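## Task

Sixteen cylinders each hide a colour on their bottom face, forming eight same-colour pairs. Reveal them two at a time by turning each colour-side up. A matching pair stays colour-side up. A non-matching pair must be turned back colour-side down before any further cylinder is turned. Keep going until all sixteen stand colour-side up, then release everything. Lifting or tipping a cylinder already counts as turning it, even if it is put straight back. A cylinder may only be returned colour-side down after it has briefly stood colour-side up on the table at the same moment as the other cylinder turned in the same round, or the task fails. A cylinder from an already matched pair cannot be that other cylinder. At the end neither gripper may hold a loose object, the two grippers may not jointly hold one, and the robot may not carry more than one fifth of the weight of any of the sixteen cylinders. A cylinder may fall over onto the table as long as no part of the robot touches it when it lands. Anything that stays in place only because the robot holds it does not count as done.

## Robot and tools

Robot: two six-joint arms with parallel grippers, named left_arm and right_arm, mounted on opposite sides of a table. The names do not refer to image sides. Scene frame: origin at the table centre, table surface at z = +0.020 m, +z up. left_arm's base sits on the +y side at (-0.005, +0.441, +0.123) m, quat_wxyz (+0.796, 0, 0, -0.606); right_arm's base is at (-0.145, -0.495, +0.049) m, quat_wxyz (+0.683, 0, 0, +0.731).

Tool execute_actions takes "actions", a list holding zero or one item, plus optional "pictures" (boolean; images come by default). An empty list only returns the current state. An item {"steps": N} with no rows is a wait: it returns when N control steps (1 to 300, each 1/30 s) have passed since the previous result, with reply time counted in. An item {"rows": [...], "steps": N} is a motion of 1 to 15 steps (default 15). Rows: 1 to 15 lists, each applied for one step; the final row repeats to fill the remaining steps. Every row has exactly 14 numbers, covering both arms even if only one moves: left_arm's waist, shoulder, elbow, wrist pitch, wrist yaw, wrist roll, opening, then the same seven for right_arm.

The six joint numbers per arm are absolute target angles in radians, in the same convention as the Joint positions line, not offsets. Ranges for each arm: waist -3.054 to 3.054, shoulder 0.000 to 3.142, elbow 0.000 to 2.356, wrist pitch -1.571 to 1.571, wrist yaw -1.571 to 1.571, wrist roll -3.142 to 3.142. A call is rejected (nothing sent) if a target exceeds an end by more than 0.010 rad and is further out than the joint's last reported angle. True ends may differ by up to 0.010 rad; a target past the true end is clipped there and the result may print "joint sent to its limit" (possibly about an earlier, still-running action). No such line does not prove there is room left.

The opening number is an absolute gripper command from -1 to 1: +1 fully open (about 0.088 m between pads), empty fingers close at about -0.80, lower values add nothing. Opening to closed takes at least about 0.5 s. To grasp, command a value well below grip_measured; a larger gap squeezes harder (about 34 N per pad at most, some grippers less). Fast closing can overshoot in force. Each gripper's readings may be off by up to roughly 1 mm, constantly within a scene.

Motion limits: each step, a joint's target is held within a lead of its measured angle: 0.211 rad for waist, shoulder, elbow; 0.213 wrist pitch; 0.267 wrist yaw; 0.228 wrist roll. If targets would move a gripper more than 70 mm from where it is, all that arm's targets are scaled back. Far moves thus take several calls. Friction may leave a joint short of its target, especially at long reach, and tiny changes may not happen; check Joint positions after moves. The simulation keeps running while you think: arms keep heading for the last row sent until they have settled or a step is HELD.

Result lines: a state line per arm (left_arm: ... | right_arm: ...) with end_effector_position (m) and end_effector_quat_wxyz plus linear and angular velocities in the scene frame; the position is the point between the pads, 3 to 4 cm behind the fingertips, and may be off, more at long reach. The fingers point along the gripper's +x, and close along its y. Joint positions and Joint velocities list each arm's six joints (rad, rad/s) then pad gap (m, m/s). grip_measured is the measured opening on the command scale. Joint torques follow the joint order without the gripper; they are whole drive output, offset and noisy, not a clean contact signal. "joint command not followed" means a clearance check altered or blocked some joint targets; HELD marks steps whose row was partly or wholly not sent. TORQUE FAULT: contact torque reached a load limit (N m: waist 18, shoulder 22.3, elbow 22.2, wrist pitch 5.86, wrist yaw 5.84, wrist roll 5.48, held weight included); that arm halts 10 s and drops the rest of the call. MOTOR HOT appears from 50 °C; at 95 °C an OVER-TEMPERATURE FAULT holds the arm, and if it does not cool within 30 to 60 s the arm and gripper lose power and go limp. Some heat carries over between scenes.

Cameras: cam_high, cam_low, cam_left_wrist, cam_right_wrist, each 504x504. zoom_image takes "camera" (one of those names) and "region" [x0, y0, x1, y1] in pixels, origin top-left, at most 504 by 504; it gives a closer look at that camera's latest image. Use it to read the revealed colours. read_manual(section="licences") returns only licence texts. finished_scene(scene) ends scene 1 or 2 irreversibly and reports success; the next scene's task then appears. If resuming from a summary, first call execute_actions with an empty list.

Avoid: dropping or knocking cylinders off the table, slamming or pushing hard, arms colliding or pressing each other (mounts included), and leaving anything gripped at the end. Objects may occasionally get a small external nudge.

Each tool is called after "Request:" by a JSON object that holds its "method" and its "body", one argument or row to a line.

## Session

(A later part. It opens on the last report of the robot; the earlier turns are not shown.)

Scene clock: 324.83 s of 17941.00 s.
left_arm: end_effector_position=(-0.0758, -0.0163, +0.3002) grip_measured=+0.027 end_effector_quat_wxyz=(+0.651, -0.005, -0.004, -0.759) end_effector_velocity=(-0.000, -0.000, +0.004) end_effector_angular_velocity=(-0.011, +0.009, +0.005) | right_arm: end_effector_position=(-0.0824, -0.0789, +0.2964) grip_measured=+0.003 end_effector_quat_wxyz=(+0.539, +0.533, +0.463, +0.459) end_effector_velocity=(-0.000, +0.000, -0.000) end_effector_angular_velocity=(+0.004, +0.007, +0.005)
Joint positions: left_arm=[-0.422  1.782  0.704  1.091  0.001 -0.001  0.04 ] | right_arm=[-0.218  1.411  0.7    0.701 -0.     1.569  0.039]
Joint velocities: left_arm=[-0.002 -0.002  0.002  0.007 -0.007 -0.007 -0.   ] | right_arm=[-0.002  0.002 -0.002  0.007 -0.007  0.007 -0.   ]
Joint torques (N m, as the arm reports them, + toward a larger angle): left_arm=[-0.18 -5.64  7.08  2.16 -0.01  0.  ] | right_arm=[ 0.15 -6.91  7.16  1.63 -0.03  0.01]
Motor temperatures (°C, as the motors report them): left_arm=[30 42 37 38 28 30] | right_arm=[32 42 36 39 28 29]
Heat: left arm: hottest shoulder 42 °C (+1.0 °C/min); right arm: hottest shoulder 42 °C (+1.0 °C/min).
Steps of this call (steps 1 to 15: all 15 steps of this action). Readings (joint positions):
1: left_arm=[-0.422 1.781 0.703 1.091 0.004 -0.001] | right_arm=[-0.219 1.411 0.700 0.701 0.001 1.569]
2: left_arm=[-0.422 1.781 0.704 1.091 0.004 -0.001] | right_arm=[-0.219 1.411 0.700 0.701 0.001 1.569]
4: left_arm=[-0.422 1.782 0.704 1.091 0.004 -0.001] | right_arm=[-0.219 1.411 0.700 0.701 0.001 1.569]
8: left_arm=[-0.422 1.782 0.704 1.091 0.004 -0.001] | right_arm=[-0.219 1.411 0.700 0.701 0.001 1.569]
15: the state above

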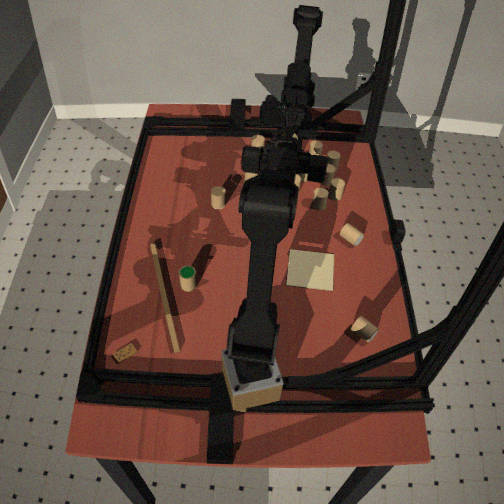

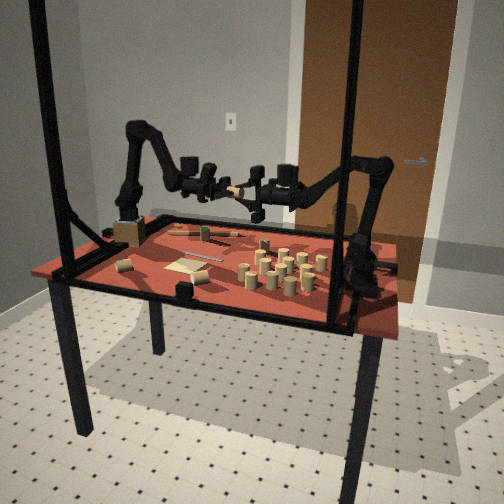

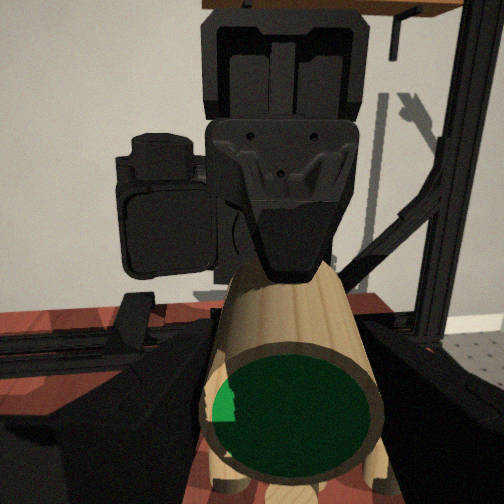

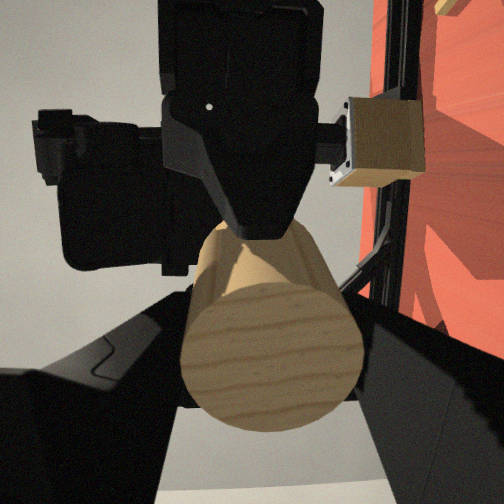

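Request:
{"method": "execute_actions", "body": {
  "actions": [
    {"rows":[[-0.424,1.79,0.712,1.093,0,0,-0.3,-0.217,1.404,0.70,0.704,0,1.571,0.6],[-0.424,1.79,0.712,1.093,0,0,-0.3,-0.217,1.404,0.70,0.704,0,1.571,0.6],[-0.424,1.79,0.712,1.093,0,0,-0.3,-0.217,1.404,0.70,0.704,0,1.571,0.6],[-0.424,1.79,0.712,1.093,0,0,-0.3,-0.217,1.404,0.70,0.704,0,1.571,0.6],[-0.424,1.79,0.712,1.093,0,0,-0.3,-0.217,1.404,0.70,0.704,0,1.571,0.6],[-0.424,1.79,0.712,1.093,0,0,-0.3,-0.217,1.404,0.70,0.704,0,1.571,0.6],[-0.424,1.79,0.712,1.093,0,0,-0.3,-0.217,1.404,0.70,0.704,0,1.571,0.6],[-0.424,1.71,0.63,1.09,0,0,-0.3,-0.217,1.404,0.70,0.704,0,1.571,0.6],[-0.424,1.635,0.55,1.09,0,0,-0.3,-0.217,1.404,0.70,0.704,0,1.571,0.6],[-0.424,1.555,0.47,1.09,0,0,-0.3,-0.217,1.404,0.70,0.704,0,1.571,0.6],[-0.424,1.477,0.39,1.09,0,0,-0.3,-0.217,1.404,0.70,0.704,0,1.571,0.6]],"steps":15}
  ],
  "pictures": false
}}

Request:
{"method": "execute_actions", "body": {
  "actions": [
    {"rows":[[0.0,1.1,0.8,-0.91,0,0,-0.3,-0.337,1.3,1.3,-1.37,0,0,0.3]],"steps":15}
  ],
  "pictures": false
}}

Request:
{"method": "execute_actions", "body": {
  "actions": [
    {"steps":18}
  ],
  "pictures": false
}}

Request:
{"method": "execute_actions", "body": {
  "actions": [
    {"rows":[[0.0,1.838,1.178,-0.91,0,0,-0.3,-0.337,2.0,1.76,-1.33,0,0,0.3]],"steps":15}
  ],
  "pictures": false
}}

Request:
{"method": "execute_actions", "body": {
  "actions": [
    {"steps":10}
  ],
  "pictures": false
}}

Request:
{"method": "execute_actions", "body": {
  "actions": [
    {"rows":[[0.0,1.86,1.16,-0.87,0,0,-0.3,-0.337,2.01,1.72,-1.28,0,0,0.3],[0.0,1.885,1.135,-0.82,0,0,-0.3,-0.337,2.02,1.68,-1.23,0,0,0.3],[0.0,1.91,1.112,-0.775,0,0,-0.3,-0.337,2.03,1.64,-1.18,0,0,0.3],[0.0,1.935,1.09,-0.73,0,0,-0.3,-0.337,2.04,1.59,-1.125,0,0,0.3],[0.0,1.955,1.073,-0.69,0,0,-0.3,-0.337,2.04,1.59,-1.125,0,0,0.3],[0.0,1.975,1.056,-0.645,0,0,-0.3,-0.337,2.04,1.59,-1.125,0,0,0.3],[0.0,1.975,1.056,-0.645,0,0,-0.3,-0.337,2.04,1.59,-1.125,0,0,0.3],[0.0,1.975,1.056,-0.645,0,0,-0.3,-0.337,2.04,1.59,-1.125,0,0,0.3],[0.0,1.985,1.05,-0.635,0,0,-0.3,-0.337,2.04,1.59,-1.125,0,0,0.3]],"steps":15}
  ],
  "pictures": false
}}

Request:
{"method": "execute_actions", "body": {
  "actions": [
    {"steps":8}
  ]
}}

Scene clock: 335.13 s of 17941.00 s.
left_arm: end_effector_position=(-0.0654, +0.0579, +0.3016) grip_measured=+0.020 end_effector_quat_wxyz=(+0.650, -0.001, -0.000, -0.760) end_effector_velocity=(+0.012, +0.077, +0.007) end_effector_angular_velocity=(-0.035, +0.013, +0.005) | right_arm: end_effector_position=(-0.0832, -0.0790, +0.2969) grip_measured=+0.598 end_effector_quat_wxyz=(+0.538, +0.533, +0.464, +0.460) end_effector_velocity=(-0.000, -0.001, -0.002) end_effector_angular_velocity=(-0.010, -0.021, +0.005)
Joint positions: left_arm=[-0.425  1.503  0.416  1.09   0.001 -0.001  0.04 ] | right_arm=[-0.217  1.411  0.7    0.702 -0.001  1.569  0.068]
Joint velocities: left_arm=[-0.002 -0.315 -0.286  0.007 -0.007 -0.007 -0.   ] | right_arm=[-0.002 -0.002 -0.002 -0.007 -0.007 -0.022  0.001]
Joint torques (N m, as the arm reports them, + toward a larger angle): left_arm=[ 0.04 -4.75  5.6   2.01  0.01  0.  ] | right_arm=[-0.07 -6.87  7.22  1.54 -0.01  0.01]
Motor temperatures (°C, as the motors report them): left_arm=[30 42 37 39 28 30] | right_arm=[32 41 37 40 28 29]
Heat: left arm: hottest shoulder 42 °C (+2.0 °C/min); right arm: hottest shoulder 41 °C (+0.0 °C/min).
Steps of this call (steps 1 to 15: the robot went on to your last target; steps 16 to 294: nothing new was sent; steps 295 to 309: all 15 steps of this action). Readings (joint positions):
295: left_arm=[-0.425 1.783 0.705 1.091 0.001 -0.001] | right_arm=[-0.217 1.411 0.700 0.701 -0.001 1.569]
296: left_arm=[-0.425 1.783 0.705 1.091 0.001 -0.001] | right_arm=[-0.217 1.411 0.700 0.701 -0.001 1.569]
298: left_arm=[-0.425 1.784 0.705 1.091 0.001 -0.001] | right_arm=[-0.217 1.411 0.700 0.702 -0.001 1.569]
302: left_arm=[-0.425 1.776 0.695 1.091 0.001 -0.001] | right_arm=[-0.217 1.411 0.700 0.702 -0.001 1.569]
309: the state above

Scene clock: 335.63 s of 17941.00 s.
left_arm: end_effector_position=(+0.0906, +0.0844, +0.4702) grip_measured=+0.020 end_effector_quat_wxyz=(+0.793, -0.034, -0.044, -0.607) end_effector_velocity=(+0.028, +0.046, -0.182) end_effector_angular_velocity=(+1.283, +0.352, +0.102) | right_arm: end_effector_position=(-0.0391, -0.1055, +0.4333) grip_measured=+0.301 end_effector_quat_wxyz=(+0.770, +0.189, +0.247, +0.557) end_effector_velocity=(-0.021, -0.077, -0.376) end_effector_angular_velocity=(-2.356, -1.563, +0.371)
Joint positions: left_arm=[-0.007  1.1    0.796  0.416 -0.001 -0.001  0.04 ] | right_arm=[-0.335  1.283  1.302 -0.189 -0.001  0.612  0.054]
Joint velocities: left_arm=[ 0.11  -0.335  0.247 -1.912  0.007 -0.007  0.   ] | right_arm=[-0.002 -0.017  0.09  -1.971 -0.007 -2.161 -0.001]
Joint torques (N m, as the arm reports them, + toward a larger angle): left_arm=[-0.35 -1.14  5.98  0.91  0.07  0.02] | right_arm=[-0.2  -3.43  6.64  0.8   0.01 -0.09]
Motor temperatures (°C, as the motors report them): left_arm=[30 42 37 39 28 30] | right_arm=[32 41 37 40 28 29]
Heat: left arm: hottest shoulder 42 °C (+2.0 °C/min); right arm: hottest shoulder 41 °C (+0.0 °C/min).
Steps of this call (steps 1 to 15: all 15 steps of this action). Readings (joint positions):
1: left_arm=[-0.413 1.482 0.427 1.052 0.010 -0.001] | right_arm=[-0.224 1.401 0.720 0.656 -0.006 1.532]
2: left_arm=[-0.383 1.460 0.449 1.002 0.012 -0.001] | right_arm=[-0.245 1.393 0.752 0.598 -0.007 1.480]
4: left_arm=[-0.317 1.409 0.507 0.942 0.010 -0.001] | right_arm=[-0.289 1.370 0.837 0.497 -0.002 1.371]
8: left_arm=[-0.187 1.290 0.630 0.812 0.010 -0.001] | right_arm=[-0.331 1.326 1.069 0.250 -0.001 1.106]
15: the state above

Scene clock: 336.23 s of 17941.00 s.
left_arm: end_effector_position=(+0.0617, +0.1950, +0.2541) grip_measured=+0.021 end_effector_quat_wxyz=(+0.681, +0.313, +0.410, -0.519) end_effector_velocity=(-0.092, +0.330, -0.184) end_effector_angular_velocity=(+1.710, +0.478, +0.001) | right_arm: end_effector_position=(-0.0800, -0.2552, +0.2566) grip_measured=+0.300 end_effector_quat_wxyz=(+0.630, -0.369, +0.487, +0.479) end_effector_velocity=(-0.033, -0.119, -0.034) end_effector_angular_velocity=(-0.564, +0.152, +0.035)
Joint positions: left_arm=[-0.003  1.102  0.801 -0.783 -0.001 -0.001  0.04 ] | right_arm=[-0.335  1.298  1.302 -1.319 -0.001  0.004  0.054]
Joint velocities: left_arm=[-0.002 -0.002 -0.012 -1.766  0.007 -0.007  0.   ] | right_arm=[-0.002 -0.002 -0.007 -0.579 -0.007 -0.037 -0.   ]
Joint torques (N m, as the arm reports them, + toward a larger angle): left_arm=[ 0.23 -3.21  7.21  1.5   0.04  0.01] | right_arm=[-0.22 -4.25  6.43  0.64  0.01 -0.08]
Motor temperatures (°C, as the motors report them): left_arm=[30 42 37 39 28 30] | right_arm=[32 41 37 40 28 29]
Heat: left arm: hottest shoulder 42 °C (+2.0 °C/min); right arm: hottest shoulder 41 °C (+0.0 °C/min).
Steps of this call (steps 1 to 18: the robot went on to your last target). Readings (joint positions):
1: left_arm=[-0.004 1.093 0.801 0.352 -0.001 -0.001] | right_arm=[-0.335 1.283 1.304 -0.255 -0.001 0.542]
2: left_arm=[-0.004 1.092 0.802 0.286 -0.001 -0.001] | right_arm=[-0.335 1.286 1.304 -0.325 -0.001 0.472]
4: left_arm=[-0.004 1.097 0.802 0.144 -0.001 -0.001] | right_arm=[-0.335 1.295 1.303 -0.459 -0.001 0.331]
8: left_arm=[-0.003 1.102 0.801 -0.124 -0.001 -0.001] | right_arm=[-0.335 1.298 1.303 -0.725 -0.001 0.085]
18: the state above

Scene clock: 336.73 s of 17941.00 s.
left_arm: end_effector_position=(+0.0777, +0.1372, +0.1552) grip_measured=+0.020 end_effector_quat_wxyz=(+0.556, +0.434, +0.569, -0.423) end_effector_velocity=(-0.005, +0.011, -0.031) end_effector_angular_velocity=(+0.109, +0.038, -0.010) | right_arm: end_effector_position=(-0.0455, -0.1288, +0.1676) grip_measured=+0.300 end_effector_quat_wxyz=(+0.557, -0.432, +0.568, +0.424) end_effector_velocity=(-0.003, -0.018, -0.121) end_effector_angular_velocity=(-0.387, +0.113, -0.000)
Joint positions: left_arm=[-0.002  1.845  1.164 -0.913 -0.001 -0.001  0.04 ] | right_arm=[-0.335  2.009  1.746 -1.328 -0.001  0.003  0.054]
Joint velocities: left_arm=[-0.002  0.095 -0.012 -0.007  0.007  0.007 -0.   ] | right_arm=[-0.007  0.3   -0.051 -0.051 -0.007 -0.007 -0.   ]
Joint torques (N m, as the arm reports them, + toward a larger angle): left_arm=[ 0.23 -8.32  7.69  0.7   0.04 -0.01] | right_arm=[ -0.21 -13.56   8.05  -0.07  -0.01  -0.07]
Motor temperatures (°C, as the motors report them): left_arm=[30 42 38 39 28 30] | right_arm=[32 41 37 40 28 29]
Heat: left arm: hottest shoulder 42 °C (+2.0 °C/min); right arm: hottest shoulder 41 °C (+0.0 °C/min).
Steps of this call (steps 1 to 15: all 15 steps of this action). Readings (joint positions):
1: left_arm=[-0.003 1.135 0.832 -0.857 -0.001 -0.001] | right_arm=[-0.335 1.329 1.333 -1.353 -0.001 0.004]
2: left_arm=[-0.002 1.193 0.885 -0.887 -0.001 -0.001] | right_arm=[-0.335 1.377 1.393 -1.350 -0.001 0.003]
4: left_arm=[-0.002 1.331 1.014 -0.877 -0.001 -0.001] | right_arm=[-0.335 1.501 1.532 -1.319 -0.001 0.003]
8: left_arm=[-0.002 1.563 1.164 -0.893 -0.001 -0.001] | right_arm=[-0.335 1.732 1.725 -1.322 -0.001 0.003]
15: the state above

Scene clock: 337.07 s of 17941.00 s.
left_arm: end_effector_position=(+0.0786, +0.1339, +0.1574) grip_measured=+0.020 end_effector_quat_wxyz=(+0.560, +0.431, +0.565, -0.426) end_effector_velocity=(-0.001, +0.004, -0.001) end_effector_angular_velocity=(+0.014, -0.004, +0.005) | right_arm: end_effector_position=(-0.0451, -0.1274, +0.1699) grip_measured=+0.300 end_effector_quat_wxyz=(+0.559, -0.431, +0.566, +0.426) end_effector_velocity=(-0.002, -0.001, +0.002) end_effector_angular_velocity=(-0.000, +0.008, -0.005)
Joint positions: left_arm=[-0.002  1.843  1.172 -0.91  -0.001 -0.001  0.04 ] | right_arm=[-0.335  2.008  1.754 -1.329 -0.001  0.003  0.054]
Joint velocities: left_arm=[-0.002 -0.002 -0.007 -0.007 -0.007 -0.007 -0.   ] | right_arm=[ 0.002 -0.002  0.002 -0.007 -0.007  0.007 -0.   ]
Joint torques (N m, as the arm reports them, + toward a larger angle): left_arm=[ 0.24 -7.29  6.62  0.43  0.04  0.  ] | right_arm=[ -0.27 -10.84   6.86   0.03  -0.01  -0.08]
Motor temperatures (°C, as the motors report them): left_arm=[30 42 38 39 28 30] | right_arm=[32 41 37 40 28 29]
Heat: left arm: hottest shoulder 42 °C (+2.0 °C/min); right arm: hottest shoulder 41 °C (+0.0 °C/min).
Steps of this call (steps 1 to 10: the robot went on to your last target). Readings (joint positions):
1: left_arm=[-0.002 1.846 1.164 -0.913 -0.001 -0.001] | right_arm=[-0.335 2.014 1.746 -1.329 -0.001 0.003]
2: left_arm=[-0.002 1.845 1.167 -0.912 -0.001 -0.001] | right_arm=[-0.335 2.014 1.746 -1.329 -0.001 0.003]
4: left_arm=[-0.002 1.843 1.172 -0.910 -0.001 -0.001] | right_arm=[-0.335 2.010 1.751 -1.329 -0.001 0.003]
8: left_arm=[-0.002 1.843 1.172 -0.910 -0.001 -0.001] | right_arm=[-0.335 2.008 1.754 -1.329 -0.001 0.003]
10: the state above

Scene clock: 337.57 s of 17941.00 s.
left_arm: end_effector_position=(+0.0790, +0.1323, +0.0886) grip_measured=+0.020 end_effector_quat_wxyz=(+0.562, +0.429, +0.563, -0.428) end_effector_velocity=(+0.001, -0.002, -0.002) end_effector_angular_velocity=(-0.010, -0.010, +0.005) | right_arm: end_effector_position=(-0.0440, -0.1233, +0.1183) grip_measured=+0.300 end_effector_quat_wxyz=(+0.562, -0.429, +0.564, +0.428) end_effector_velocity=(-0.001, -0.002, +0.000) end_effector_angular_velocity=(-0.005, +0.009, +0.005)
Joint positions: left_arm=[-0.002  1.985  1.05  -0.637 -0.001 -0.001  0.04 ] | right_arm=[-0.335  2.039  1.593 -1.127 -0.001  0.003  0.054]
Joint velocities: left_arm=[-0.002  0.002 -0.007  0.022 -0.007 -0.007 -0.   ] | right_arm=[-0.002 -0.002 -0.002 -0.007 -0.007 -0.007 -0.   ]
Joint torques (N m, as the arm reports them, + toward a larger angle): left_arm=[ 0.17 -7.08  5.13  0.4   0.04  0.  ] | right_arm=[-0.25 -9.93  5.84  0.18 -0.02 -0.08]
Motor temperatures (°C, as the motors report them): left_arm=[30 42 38 39 28 30] | right_arm=[32 41 37 40 28 29]
Heat: left arm: hottest shoulder 42 °C (+2.0 °C/min); right arm: hottest shoulder 41 °C (+0.0 °C/min).
Steps of this call (steps 1 to 15: all 15 steps of this action). Readings (joint positions):
1: left_arm=[-0.002 1.844 1.171 -0.905 -0.001 -0.001] | right_arm=[-0.335 2.008 1.750 -1.320 -0.001 0.003]
2: left_arm=[-0.002 1.848 1.165 -0.883 -0.001 -0.001] | right_arm=[-0.335 2.008 1.738 -1.293 -0.001 0.003]
4: left_arm=[-0.002 1.870 1.143 -0.808 -0.001 -0.001] | right_arm=[-0.335 2.008 1.690 -1.213 -0.001 0.003]
8: left_arm=[-0.002 1.953 1.079 -0.686 -0.001 -0.001] | right_arm=[-0.335 2.032 1.606 -1.147 -0.001 0.003]
15: the state above

Scene clock: 337.83 s of 17941.00 s.
left_arm: end_effector_position=(+0.0790, +0.1322, +0.0886) grip_measured=+0.020 end_effector_quat_wxyz=(+0.562, +0.429, +0.563, -0.428) end_effector_velocity=(-0.002, +0.002, +0.000) end_effector_angular_velocity=(+0.009, -0.005, +0.015) | right_arm: end_effector_position=(-0.0439, -0.1232, +0.1183) grip_measured=+0.300 end_effector_quat_wxyz=(+0.562, -0.429, +0.563, +0.428) end_effector_velocity=(-0.002, +0.002, +0.000) end_effector_angular_velocity=(+0.009, +0.005, +0.024)
Joint positions: left_arm=[-0.002  1.985  1.05  -0.636 -0.001 -0.001  0.04 ] | right_arm=[-0.335  2.039  1.593 -1.127 -0.001  0.003  0.054]
Joint velocities: left_arm=[-0.007 -0.002 -0.002 -0.007 -0.007 -0.022 -0.   ] | right_arm=[ 0.002 -0.002 -0.002  0.007 -0.007 -0.022 -0.   ]
Joint torques (N m, as the arm reports them, + toward a larger angle): left_arm=[ 0.2  -6.87  5.14  0.53  0.04  0.01] | right_arm=[-0.21 -9.93  5.83  0.18 -0.01 -0.07]
Motor temperatures (°C, as the motors report them): left_arm=[30 42 38 39 28 30] | right_arm=[32 41 37 40 28 29]
Heat: left arm: hottest shoulder 42 °C (+2.0 °C/min); right arm: hottest shoulder 41 °C (+1.0 °C/min).
Steps of this call (steps 1 to 8: the robot went on to your last target). Readings (joint positions):
1: left_arm=[-0.002 1.985 1.050 -0.637 -0.001 -0.001] | right_arm=[-0.335 2.039 1.593 -1.127 -0.001 0.003]
2: left_arm=[-0.002 1.985 1.050 -0.637 -0.001 -0.001] | right_arm=[-0.335 2.039 1.593 -1.127 -0.001 0.003]
4: left_arm=[-0.002 1.985 1.050 -0.637 -0.001 -0.001] | right_arm=[-0.335 2.039 1.593 -1.127 -0.001 0.003]
8: the state above

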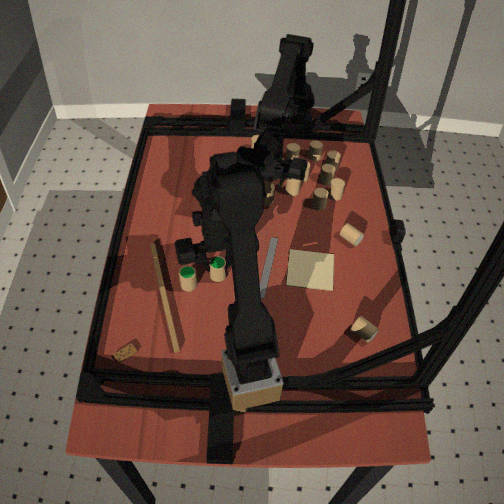

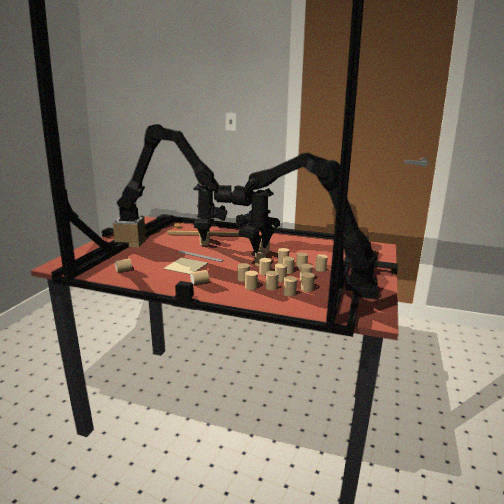

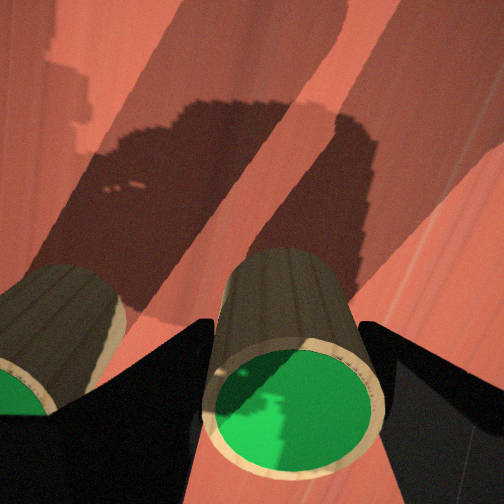

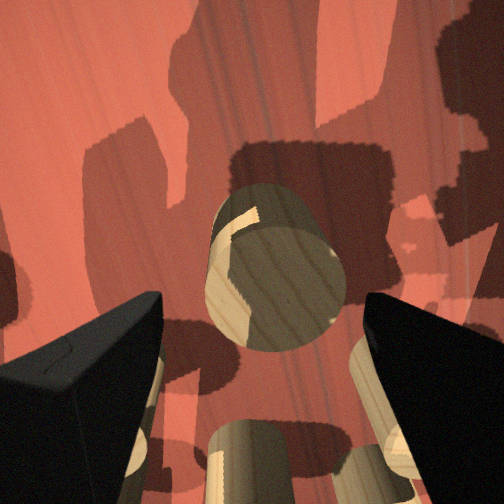

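Request:
{"method": "execute_actions", "body": {
  "actions": [
    {"rows":[[0,1.99,1.048,-0.63,0,0,-0.3,-0.352,2.05,1.605,-1.125,0,0,0.35],[0,1.99,1.048,-0.63,0,0,-0.3,-0.352,2.05,1.605,-1.125,0,0,0.35],[0,1.99,1.048,-0.63,0,0,-0.3,-0.352,2.05,1.605,-1.125,0,0,0.35],[0,1.99,1.048,-0.63,0,0,0.27,-0.352,2.05,1.605,-1.125,0,0,0.35],[0,1.99,1.048,-0.63,0,0,0.27,-0.352,2.05,1.605,-1.125,0,0,0.35],[0,1.99,1.048,-0.63,0,0,0.27,-0.352,2.06,1.58,-1.09,0,0,0.35],[0,1.99,1.048,-0.63,0,0,0.27,-0.352,2.07,1.55,-1.055,0,0,0.35],[0,1.99,1.048,-0.63,0,0,0.27,-0.352,2.078,1.525,-1.02,0,0,0.35],[0,1.99,1.048,-0.63,0,0,0.27,-0.352,2.078,1.525,-1.02,0,0,0.35],[0,1.99,1.048,-0.63,0,0,0.27,-0.352,2.078,1.525,-1.02,0,0,0.35],[0,1.95,1.08,-0.70,0,0,0.27,-0.352,2.078,1.525,-1.02,0,0,0.35],[0,1.91,1.11,-0.77,0,0,0.27,-0.352,2.078,1.525,-1.02,0,0,0.35],[0,1.87,1.145,-0.84,0,0,0.27,-0.352,2.078,1.525,-1.02,0,0,0.35],[0,1.838,1.178,-0.91,0,0,0.27,-0.352,2.078,1.525,-1.02,0,0,0.35]],"steps":15}
  ],
  "pictures": false
}}

Request:
{"method": "execute_actions", "body": {
  "actions": [
    {"steps":10}
  ]
}}

Scene clock: 345.40 s of 17941.00 s.
left_arm: end_effector_position=(+0.0770, +0.1401, +0.1267) grip_measured=+0.266 end_effector_quat_wxyz=(+0.548, +0.440, +0.577, -0.417) end_effector_velocity=(+0.031, -0.103, +0.382) end_effector_angular_velocity=(-0.571, -0.180, +0.004) | right_arm: end_effector_position=(-0.0370, -0.1222, +0.0916) grip_measured=+0.350 end_effector_quat_wxyz=(+0.567, -0.423, +0.565, +0.425) end_effector_velocity=(-0.001, -0.002, -0.014) end_effector_angular_velocity=(-0.010, +0.010, -0.010)
Joint positions: left_arm=[-0.002  1.908  1.121 -0.835 -0.001 -0.001  0.052] | right_arm=[-0.351  2.07   1.53  -1.026 -0.001  0.003  0.056]
Joint velocities: left_arm=[-0.002 -0.857  0.598 -0.857 -0.022 -0.007  0.003] | right_arm=[-0.002  0.017 -0.032  0.037 -0.007  0.007  0.   ]
Joint torques (N m, as the arm reports them, + toward a larger angle): left_arm=[ 0.16 -7.91  7.3   0.65  0.04 -0.01] | right_arm=[-0.01 -9.39  5.79  0.28 -0.02 -0.07]
Motor temperatures (°C, as the motors report them): left_arm=[30 43 37 38 28 30] | right_arm=[32 42 37 39 28 29]
Heat: left arm: hottest shoulder 43 °C (+3.0 °C/min); right arm: hottest shoulder 42 °C (+2.0 °C/min).
Steps of this call (steps 1 to 15: the robot went on to your last target; steps 16 to 212: nothing new was sent; steps 213 to 227: all 15 steps of this action). Readings (joint positions):
213: left_arm=[-0.002 1.985 1.050 -0.636 -0.001 -0.001] | right_arm=[-0.335 2.039 1.593 -1.126 -0.001 0.003]
214: left_arm=[-0.002 1.985 1.050 -0.635 -0.001 -0.001] | right_arm=[-0.338 2.039 1.593 -1.126 -0.001 0.003]
216: left_arm=[-0.002 1.985 1.050 -0.633 -0.001 -0.001] | right_arm=[-0.345 2.039 1.594 -1.126 -0.001 0.003]
220: left_arm=[-0.002 1.985 1.050 -0.632 -0.001 -0.001] | right_arm=[-0.351 2.041 1.577 -1.072 -0.001 0.003]
227: the state above

Scene clock: 345.73 s of 17941.00 s.
left_arm: end_effector_position=(+0.0795, +0.1311, +0.1608) grip_measured=+0.270 end_effector_quat_wxyz=(+0.564, +0.428, +0.561, -0.429) end_effector_velocity=(-0.000, +0.003, -0.001) end_effector_angular_velocity=(+0.014, -0.004, +0.005) | right_arm: end_effector_position=(-0.0368, -0.1214, +0.0914) grip_measured=+0.350 end_effector_quat_wxyz=(+0.568, -0.422, +0.564, +0.426) end_effector_velocity=(+0.001, -0.004, -0.001) end_effector_angular_velocity=(-0.014, -0.004, +0.005)
Joint positions: left_arm=[-0.002  1.837  1.178 -0.907 -0.001 -0.001  0.052] | right_arm=[-0.351  2.07   1.53  -1.021 -0.001  0.003  0.056]
Joint velocities: left_arm=[-0.002  0.002 -0.002 -0.007 -0.007 -0.007  0.   ] | right_arm=[-0.002 -0.002 -0.007 -0.007  0.007 -0.007 -0.   ]
Joint torques (N m, as the arm reports them, + toward a larger angle): left_arm=[ 0.18 -6.61  5.82  0.39  0.05  0.  ] | right_arm=[-0.15 -9.16  5.63  0.22 -0.03 -0.07]
Motor temperatures (°C, as the motors report them): left_arm=[30 43 37 38 28 30] | right_arm=[32 42 37 39 28 29]
Heat: left arm: hottest shoulder 43 °C (+2.0 °C/min); right arm: hottest shoulder 42 °C (+2.0 °C/min).
Steps of this call (steps 1 to 10: the robot went on to your last target). Readings (joint positions):
1: left_arm=[-0.002 1.882 1.140 -0.855 -0.001 -0.001] | right_arm=[-0.351 2.070 1.530 -1.024 -0.001 0.003]
2: left_arm=[-0.002 1.861 1.157 -0.867 -0.001 -0.001] | right_arm=[-0.351 2.070 1.530 -1.023 -0.001 0.003]
4: left_arm=[-0.002 1.837 1.177 -0.887 -0.001 -0.001] | right_arm=[-0.351 2.070 1.530 -1.021 -0.001 0.003]
8: left_arm=[-0.002 1.837 1.178 -0.907 -0.001 -0.001] | right_arm=[-0.351 2.070 1.530 -1.021 -0.001 0.003]
10: the state above

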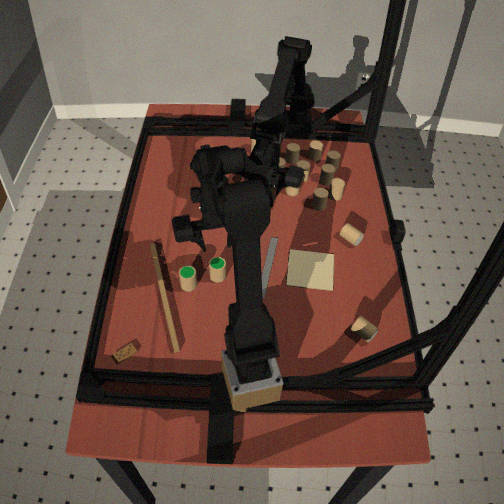

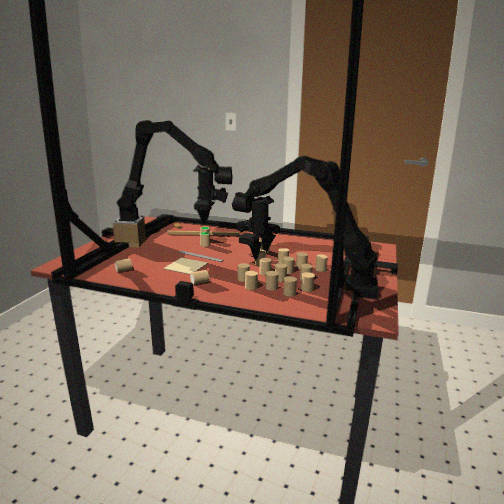

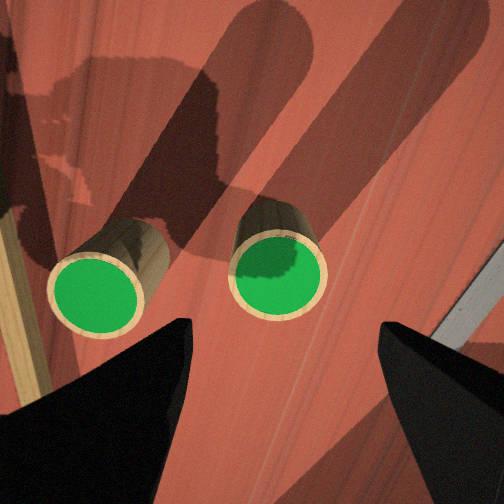

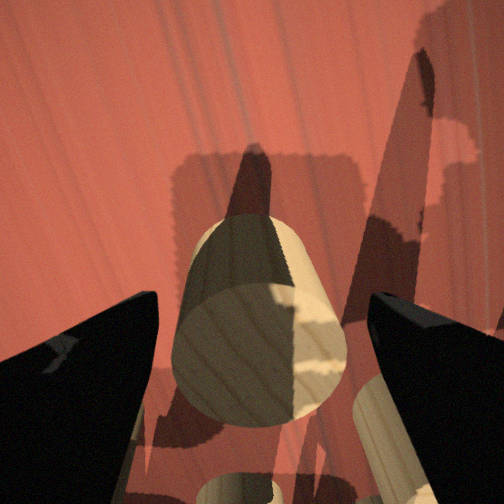

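Request:
{"method": "execute_actions", "body": {
  "actions": [
    {"rows":[[-0.424,1.0,0.5,0.5,0,0,0.6,-0.343,2.088,1.52,-1.015,0,0,0.3],[-0.424,1.0,0.5,0.5,0,0,0.6,-0.343,2.088,1.52,-1.015,0,0,0.3],[-0.424,1.0,0.5,0.5,0,0,0.6,-0.343,2.088,1.52,-1.015,0,0,0.3],[-0.424,1.0,0.5,0.5,0,0,0.6,-0.343,2.088,1.52,-1.015,0,0,0.3],[-0.424,1.0,0.5,0.5,0,0,0.6,-0.343,2.088,1.52,-1.015,0,0,0.3],[-0.424,1.0,0.5,0.5,0,0,0.6,-0.343,2.088,1.52,-1.015,0,0,0.2],[-0.424,1.0,0.5,0.5,0,0,0.6,-0.343,2.088,1.52,-1.015,0,0,0.15],[-0.424,1.0,0.5,0.5,0,0,0.6,-0.343,2.088,1.52,-1.015,0,0,0.1],[-0.424,1.0,0.5,0.5,0,0,0.6,-0.343,2.088,1.52,-1.015,0,0,0.06],[-0.424,1.0,0.5,0.5,0,0,0.6,-0.343,2.088,1.52,-1.015,0,0,0.03],[-0.424,1.0,0.5,0.5,0,0,0.6,-0.343,2.088,1.52,-1.015,0,0,-0.05],[-0.424,1.0,0.5,0.5,0,0,0.6,-0.343,2.088,1.52,-1.015,0,0,-0.15],[-0.424,1.0,0.5,0.5,0,0,0.6,-0.343,2.088,1.52,-1.015,0,0,-0.3]],"steps":15}
  ],
  "pictures": false
}}

Request:
{"method": "execute_actions", "body": {
  "actions": [
    {"rows":[[-0.424,1.0,0.5,0.5,0,0,0.6,-0.343,2.08,1.52,-1.015,0,0,-0.3],[-0.424,1.0,0.5,0.5,0,0,0.6,-0.343,2.06,1.58,-1.09,0,0,-0.3],[-0.424,1.0,0.5,0.5,0,0,0.6,-0.343,2.045,1.64,-1.165,0,0,-0.3],[-0.424,1.0,0.5,0.5,0,0,0.6,-0.343,2.03,1.7,-1.24,0,0,-0.3],[-0.424,1.0,0.5,0.5,0,0,0.6,-0.343,2.015,1.78,-1.335,0,0,-0.3]],"steps":12}
  ],
  "pictures": false
}}

Request:
{"method": "execute_actions", "body": {
  "actions": [
    {"rows":[[-0.424,1.0,0.5,0.5,0,0,0.6,-0.217,1.3,1.3,0,0,1.571,-0.3]],"steps":15}
  ],
  "pictures": false
}}

Request:
{"method": "execute_actions", "body": {
  "actions": [
    {"rows":[[-0.424,1.477,0.39,1.09,0,0,0.6,-0.217,1.404,0.70,0.704,0,1.571,-0.3]],"steps":15}
  ],
  "pictures": false
}}

Request:
{"method": "execute_actions", "body": {
  "actions": [
    {"steps":15}
  ]
}}

Scene clock: 354.63 s of 17941.00 s.
left_arm: end_effector_position=(-0.0549, +0.1212, +0.2879) grip_measured=+0.599 end_effector_quat_wxyz=(+0.633, +0.169, +0.147, -0.741) end_effector_velocity=(-0.026, -0.159, +0.570) end_effector_angular_velocity=(-2.585, +0.396, +0.002) | right_arm: end_effector_position=(-0.0390, -0.1203, +0.0903) grip_measured=+0.002 end_effector_quat_wxyz=(+0.567, -0.423, +0.562, +0.428) end_effector_velocity=(-0.001, -0.002, +0.000) end_effector_angular_velocity=(-0.005, +0.009, -0.010)
Joint positions: left_arm=[-0.42   1.032  0.509  0.071  0.006 -0.001  0.068] | right_arm=[-0.345  2.072  1.528 -1.017 -0.001  0.003  0.039]
Joint velocities: left_arm=[-0.007 -0.554 -0.012  2.073 -0.007 -0.007  0.   ] | right_arm=[-0.002 -0.002 -0.002 -0.007 -0.007  0.007  0.   ]
Joint torques (N m, as the arm reports them, + toward a larger angle): left_arm=[-0.27 -2.29  6.93  1.46 -0.15  0.01] | right_arm=[ 0.24 -8.29  5.09  0.25 -0.04 -0.06]
Motor temperatures (°C, as the motors report them): left_arm=[30 43 37 37 28 30] | right_arm=[31 42 36 38 28 29]
Heat: left arm: hottest shoulder 43 °C (+2.0 °C/min); right arm: hottest shoulder 42 °C (+2.0 °C/min).
Steps of this call (steps 1 to 30: the robot went on to your last target; steps 31 to 100: nothing new was sent; then 5.07 s passed at rest; steps 101 to 115: all 15 steps of this action). Readings (joint positions):
101: left_arm=[-0.016 1.806 1.141 -0.848 -0.012 -0.001] | right_arm=[-0.351 2.070 1.529 -1.021 -0.001 0.003]
102: left_arm=[-0.063 1.755 1.076 -0.774 -0.017 -0.000] | right_arm=[-0.350 2.071 1.529 -1.019 -0.001 0.003]
104: left_arm=[-0.197 1.630 0.947 -0.654 -0.007 0.000] | right_arm=[-0.348 2.071 1.529 -1.018 -0.001 0.003]
108: left_arm=[-0.407 1.370 0.700 -0.382 0.007 -0.001] | right_arm=[-0.345 2.072 1.529 -1.017 -0.001 0.003]
115: the state above

Scene clock: 355.03 s of 17941.00 s.
left_arm: end_effector_position=(-0.0578, +0.1047, +0.3852) grip_measured=+0.600 end_effector_quat_wxyz=(+0.649, +0.001, +0.001, -0.761) end_effector_velocity=(-0.002, +0.001, +0.020) end_effector_angular_velocity=(-0.095, +0.007, -0.010) | right_arm: end_effector_position=(-0.0396, -0.1222, +0.1753) grip_measured=+0.002 end_effector_quat_wxyz=(+0.569, -0.422, +0.561, +0.429) end_effector_velocity=(+0.000, -0.013, +0.015) end_effector_angular_velocity=(-0.042, +0.004, +0.015)
Joint positions: left_arm=[-0.422  1.001  0.507  0.491  0.006 -0.001  0.068] | right_arm=[-0.345  2.01   1.778 -1.324 -0.001  0.003  0.039]
Joint velocities: left_arm=[-0.002 -0.002 -0.002  0.095  0.007  0.007 -0.   ] | right_arm=[-0.007 -0.012  0.042 -0.095  0.007 -0.022 -0.   ]
Joint torques (N m, as the arm reports them, + toward a larger angle): left_arm=[-0.27 -2.92  6.96  2.17 -0.15  0.02] | right_arm=[ 0.15 -9.27  5.95 -0.03 -0.02 -0.07]
Motor temperatures (°C, as the motors report them): left_arm=[30 43 37 37 28 30] | right_arm=[31 42 36 38 28 29]
Heat: left arm: hottest shoulder 43 °C (+2.0 °C/min); right arm: hottest shoulder 42 °C (+1.0 °C/min).
Steps of this call (steps 1 to 12: all 12 steps of this action). Readings (joint positions):
1: left_arm=[-0.421 1.018 0.509 0.138 0.006 -0.001] | right_arm=[-0.345 2.072 1.528 -1.017 -0.001 0.003]
2: left_arm=[-0.421 1.011 0.509 0.202 0.006 -0.001] | right_arm=[-0.345 2.073 1.535 -1.032 -0.001 0.003]
4: left_arm=[-0.421 1.008 0.509 0.332 0.006 -0.001] | right_arm=[-0.345 2.072 1.586 -1.129 -0.001 0.003]
8: left_arm=[-0.422 1.001 0.508 0.468 0.006 -0.001] | right_arm=[-0.345 2.044 1.738 -1.285 -0.001 0.003]
12: the state above

Scene clock: 355.53 s of 17941.00 s.
left_arm: end_effector_position=(-0.0578, +0.1047, +0.3867) grip_measured=+0.600 end_effector_quat_wxyz=(+0.649, -0.002, -0.001, -0.761) end_effector_velocity=(-0.002, +0.001, +0.001) end_effector_angular_velocity=(-0.008, -0.006, -0.010) | right_arm: end_effector_position=(-0.0869, -0.0978, +0.3815) grip_measured=+0.003 end_effector_quat_wxyz=(+0.714, +0.239, +0.438, +0.492) end_effector_velocity=(+0.006, +0.042, +0.633) end_effector_angular_velocity=(+2.888, +1.545, -0.821)
Joint positions: left_arm=[-0.422  1.001  0.507  0.498  0.006 -0.001  0.068] | right_arm=[-0.215  1.323  1.316 -0.393 -0.002  0.992  0.039]
Joint velocities: left_arm=[-0.002 -0.002 -0.002  0.007  0.007  0.007 -0.   ] | right_arm=[-0.002 -0.579 -0.002  2.059 -0.007  2.117 -0.   ]
Joint torques (N m, as the arm reports them, + toward a larger angle): left_arm=[-0.2  -2.95  6.86  2.17 -0.15  0.01] | right_arm=[-0.27 -3.81  6.07  1.11  0.07  0.08]
Motor temperatures (°C, as the motors report them): left_arm=[30 43 37 37 28 30] | right_arm=[32 42 36 38 28 29]
Heat: left arm: hottest shoulder 43 °C (+2.0 °C/min); right arm: hottest shoulder 42 °C (+1.0 °C/min).
Steps of this call (steps 1 to 15: all 15 steps of this action). Readings (joint positions):
1: left_arm=[-0.422 1.001 0.507 0.494 0.006 -0.001] | right_arm=[-0.338 1.977 1.740 -1.266 0.007 0.056]
2: left_arm=[-0.422 1.001 0.507 0.495 0.006 -0.001] | right_arm=[-0.314 1.932 1.669 -1.191 0.011 0.131]
4: left_arm=[-0.422 1.001 0.507 0.496 0.006 -0.001] | right_arm=[-0.252 1.825 1.532 -1.070 0.001 0.270]
8: left_arm=[-0.422 1.001 0.507 0.498 0.006 -0.001] | right_arm=[-0.206 1.590 1.339 -0.818 -0.004 0.550]
15: the state above

Scene clock: 356.03 s of 17941.00 s.
left_arm: end_effector_position=(-0.0638, +0.0656, +0.3017) grip_measured=+0.600 end_effector_quat_wxyz=(+0.649, -0.001, +0.000, -0.761) end_effector_velocity=(+0.002, -0.004, -0.003) end_effector_angular_velocity=(-0.011, +0.009, +0.020) | right_arm: end_effector_position=(-0.0846, -0.0831, +0.2499) grip_measured=+0.002 end_effector_quat_wxyz=(+0.583, +0.480, +0.515, +0.405) end_effector_velocity=(+0.011, +0.087, +0.416) end_effector_angular_velocity=(+1.964, -0.222, +0.005)
Joint positions: left_arm=[-0.422  1.468  0.388  1.082  0.006 -0.001  0.068] | right_arm=[-0.215  1.419  0.694  0.512 -0.002  1.562  0.039]
Joint velocities: left_arm=[-0.002  0.042  0.002  0.051 -0.022 -0.007  0.   ] | right_arm=[-0.002 -0.002 -0.027  2.    -0.022  0.066 -0.   ]
Joint torques (N m, as the arm reports them, + toward a larger angle): left_arm=[-0.22 -3.7   6.32  2.27 -0.15  0.01] | right_arm=[-0.18 -7.84  8.37  2.12  0.06  0.05]
Motor temperatures (°C, as the motors report them): left_arm=[30 43 37 37 28 30] | right_arm=[32 42 36 38 28 29]
Heat: left arm: hottest shoulder 43 °C (+1.0 °C/min); right arm: hottest shoulder 42 °C (+1.0 °C/min).
Steps of this call (steps 1 to 15: all 15 steps of this action). Readings (joint positions):
1: left_arm=[-0.422 1.030 0.490 0.558 0.006 -0.001] | right_arm=[-0.215 1.316 1.298 -0.318 -0.002 1.052]
2: left_arm=[-0.422 1.078 0.472 0.645 0.006 -0.001] | right_arm=[-0.215 1.311 1.272 -0.258 -0.002 1.106]
4: left_arm=[-0.422 1.203 0.437 0.761 0.006 -0.001] | right_arm=[-0.215 1.324 1.197 -0.158 -0.002 1.216]
8: left_arm=[-0.422 1.434 0.391 0.986 0.006 -0.001] | right_arm=[-0.215 1.391 0.964 0.083 -0.002 1.462]
15: the state above

Scene clock: 356.53 s of 17941.00 s.
left_arm: end_effector_position=(-0.0638, +0.0654, +0.3021) grip_measured=+0.600 end_effector_quat_wxyz=(+0.649, -0.002, -0.001, -0.761) end_effector_velocity=(+0.000, -0.000, +0.000) end_effector_angular_velocity=(+0.001, -0.008, +0.005) | right_arm: end_effector_position=(-0.0841, -0.0793, +0.2996) grip_measured=+0.002 end_effector_quat_wxyz=(+0.536, +0.534, +0.462, +0.462) end_effector_velocity=(+0.002, -0.001, -0.002) end_effector_angular_velocity=(-0.008, -0.006, +0.000)
Joint positions: left_arm=[-0.422  1.471  0.388  1.087  0.006 -0.001  0.068] | right_arm=[-0.215  1.406  0.702  0.701 -0.002  1.568  0.039]
Joint velocities: left_arm=[-0.002 -0.002  0.002 -0.007 -0.007  0.007 -0.   ] | right_arm=[-0.007 -0.002 -0.002 -0.007 -0.007 -0.007 -0.   ]
Joint torques (N m, as the arm reports them, + toward a larger angle): left_arm=[-0.24 -3.75  6.33  2.18 -0.16  0.01] | right_arm=[-0.18 -6.23  7.06  1.6   0.03  0.06]
Motor temperatures (°C, as the motors report them): left_arm=[30 43 37 37 28 30] | right_arm=[32 42 36 38 28 29]
Heat: left arm: hottest shoulder 43 °C (+1.0 °C/min); right arm: hottest shoulder 42 °C (+1.0 °C/min).
Steps of this call (steps 1 to 15: the robot went on to your last target). Readings (joint positions):
1: left_arm=[-0.422 1.470 0.388 1.084 0.006 -0.001] | right_arm=[-0.215 1.419 0.694 0.578 -0.002 1.564]
2: left_arm=[-0.422 1.470 0.388 1.085 0.006 -0.001] | right_arm=[-0.215 1.415 0.697 0.625 -0.002 1.565]
4: left_arm=[-0.422 1.471 0.388 1.087 0.006 -0.001] | right_arm=[-0.215 1.407 0.702 0.671 -0.002 1.566]
8: left_arm=[-0.422 1.471 0.388 1.087 0.006 -0.001] | right_arm=[-0.215 1.406 0.702 0.691 -0.002 1.568]
15: the state above

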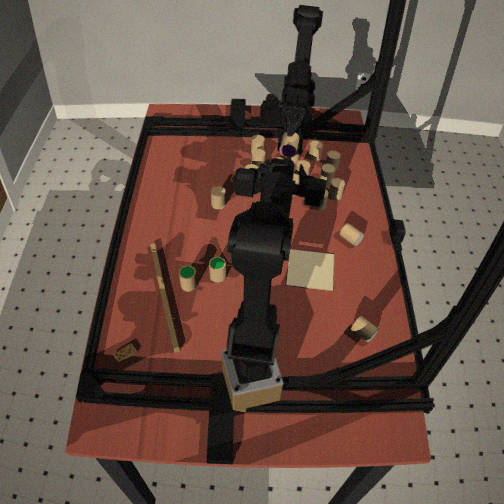

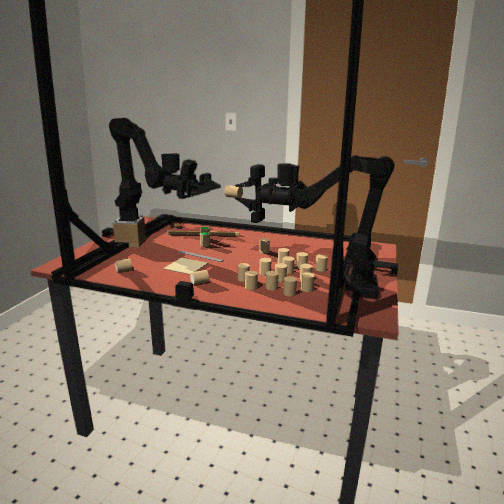

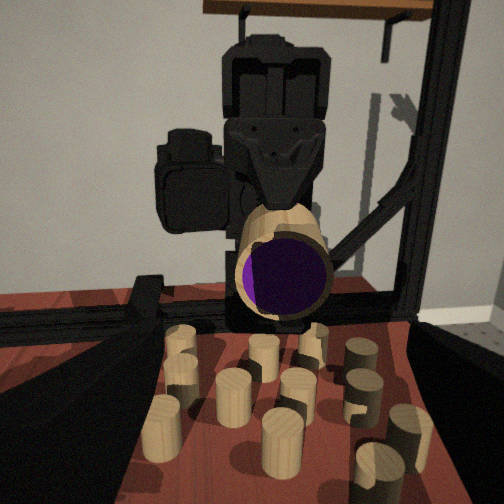

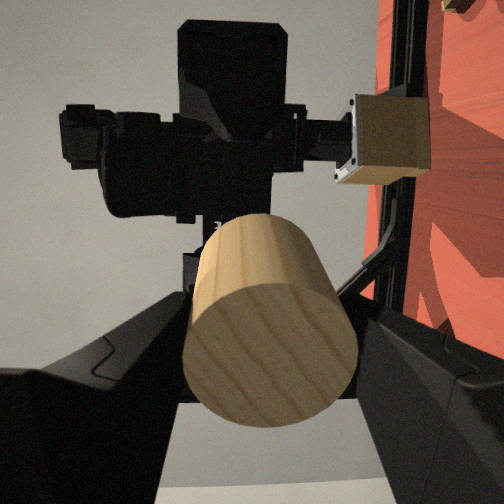

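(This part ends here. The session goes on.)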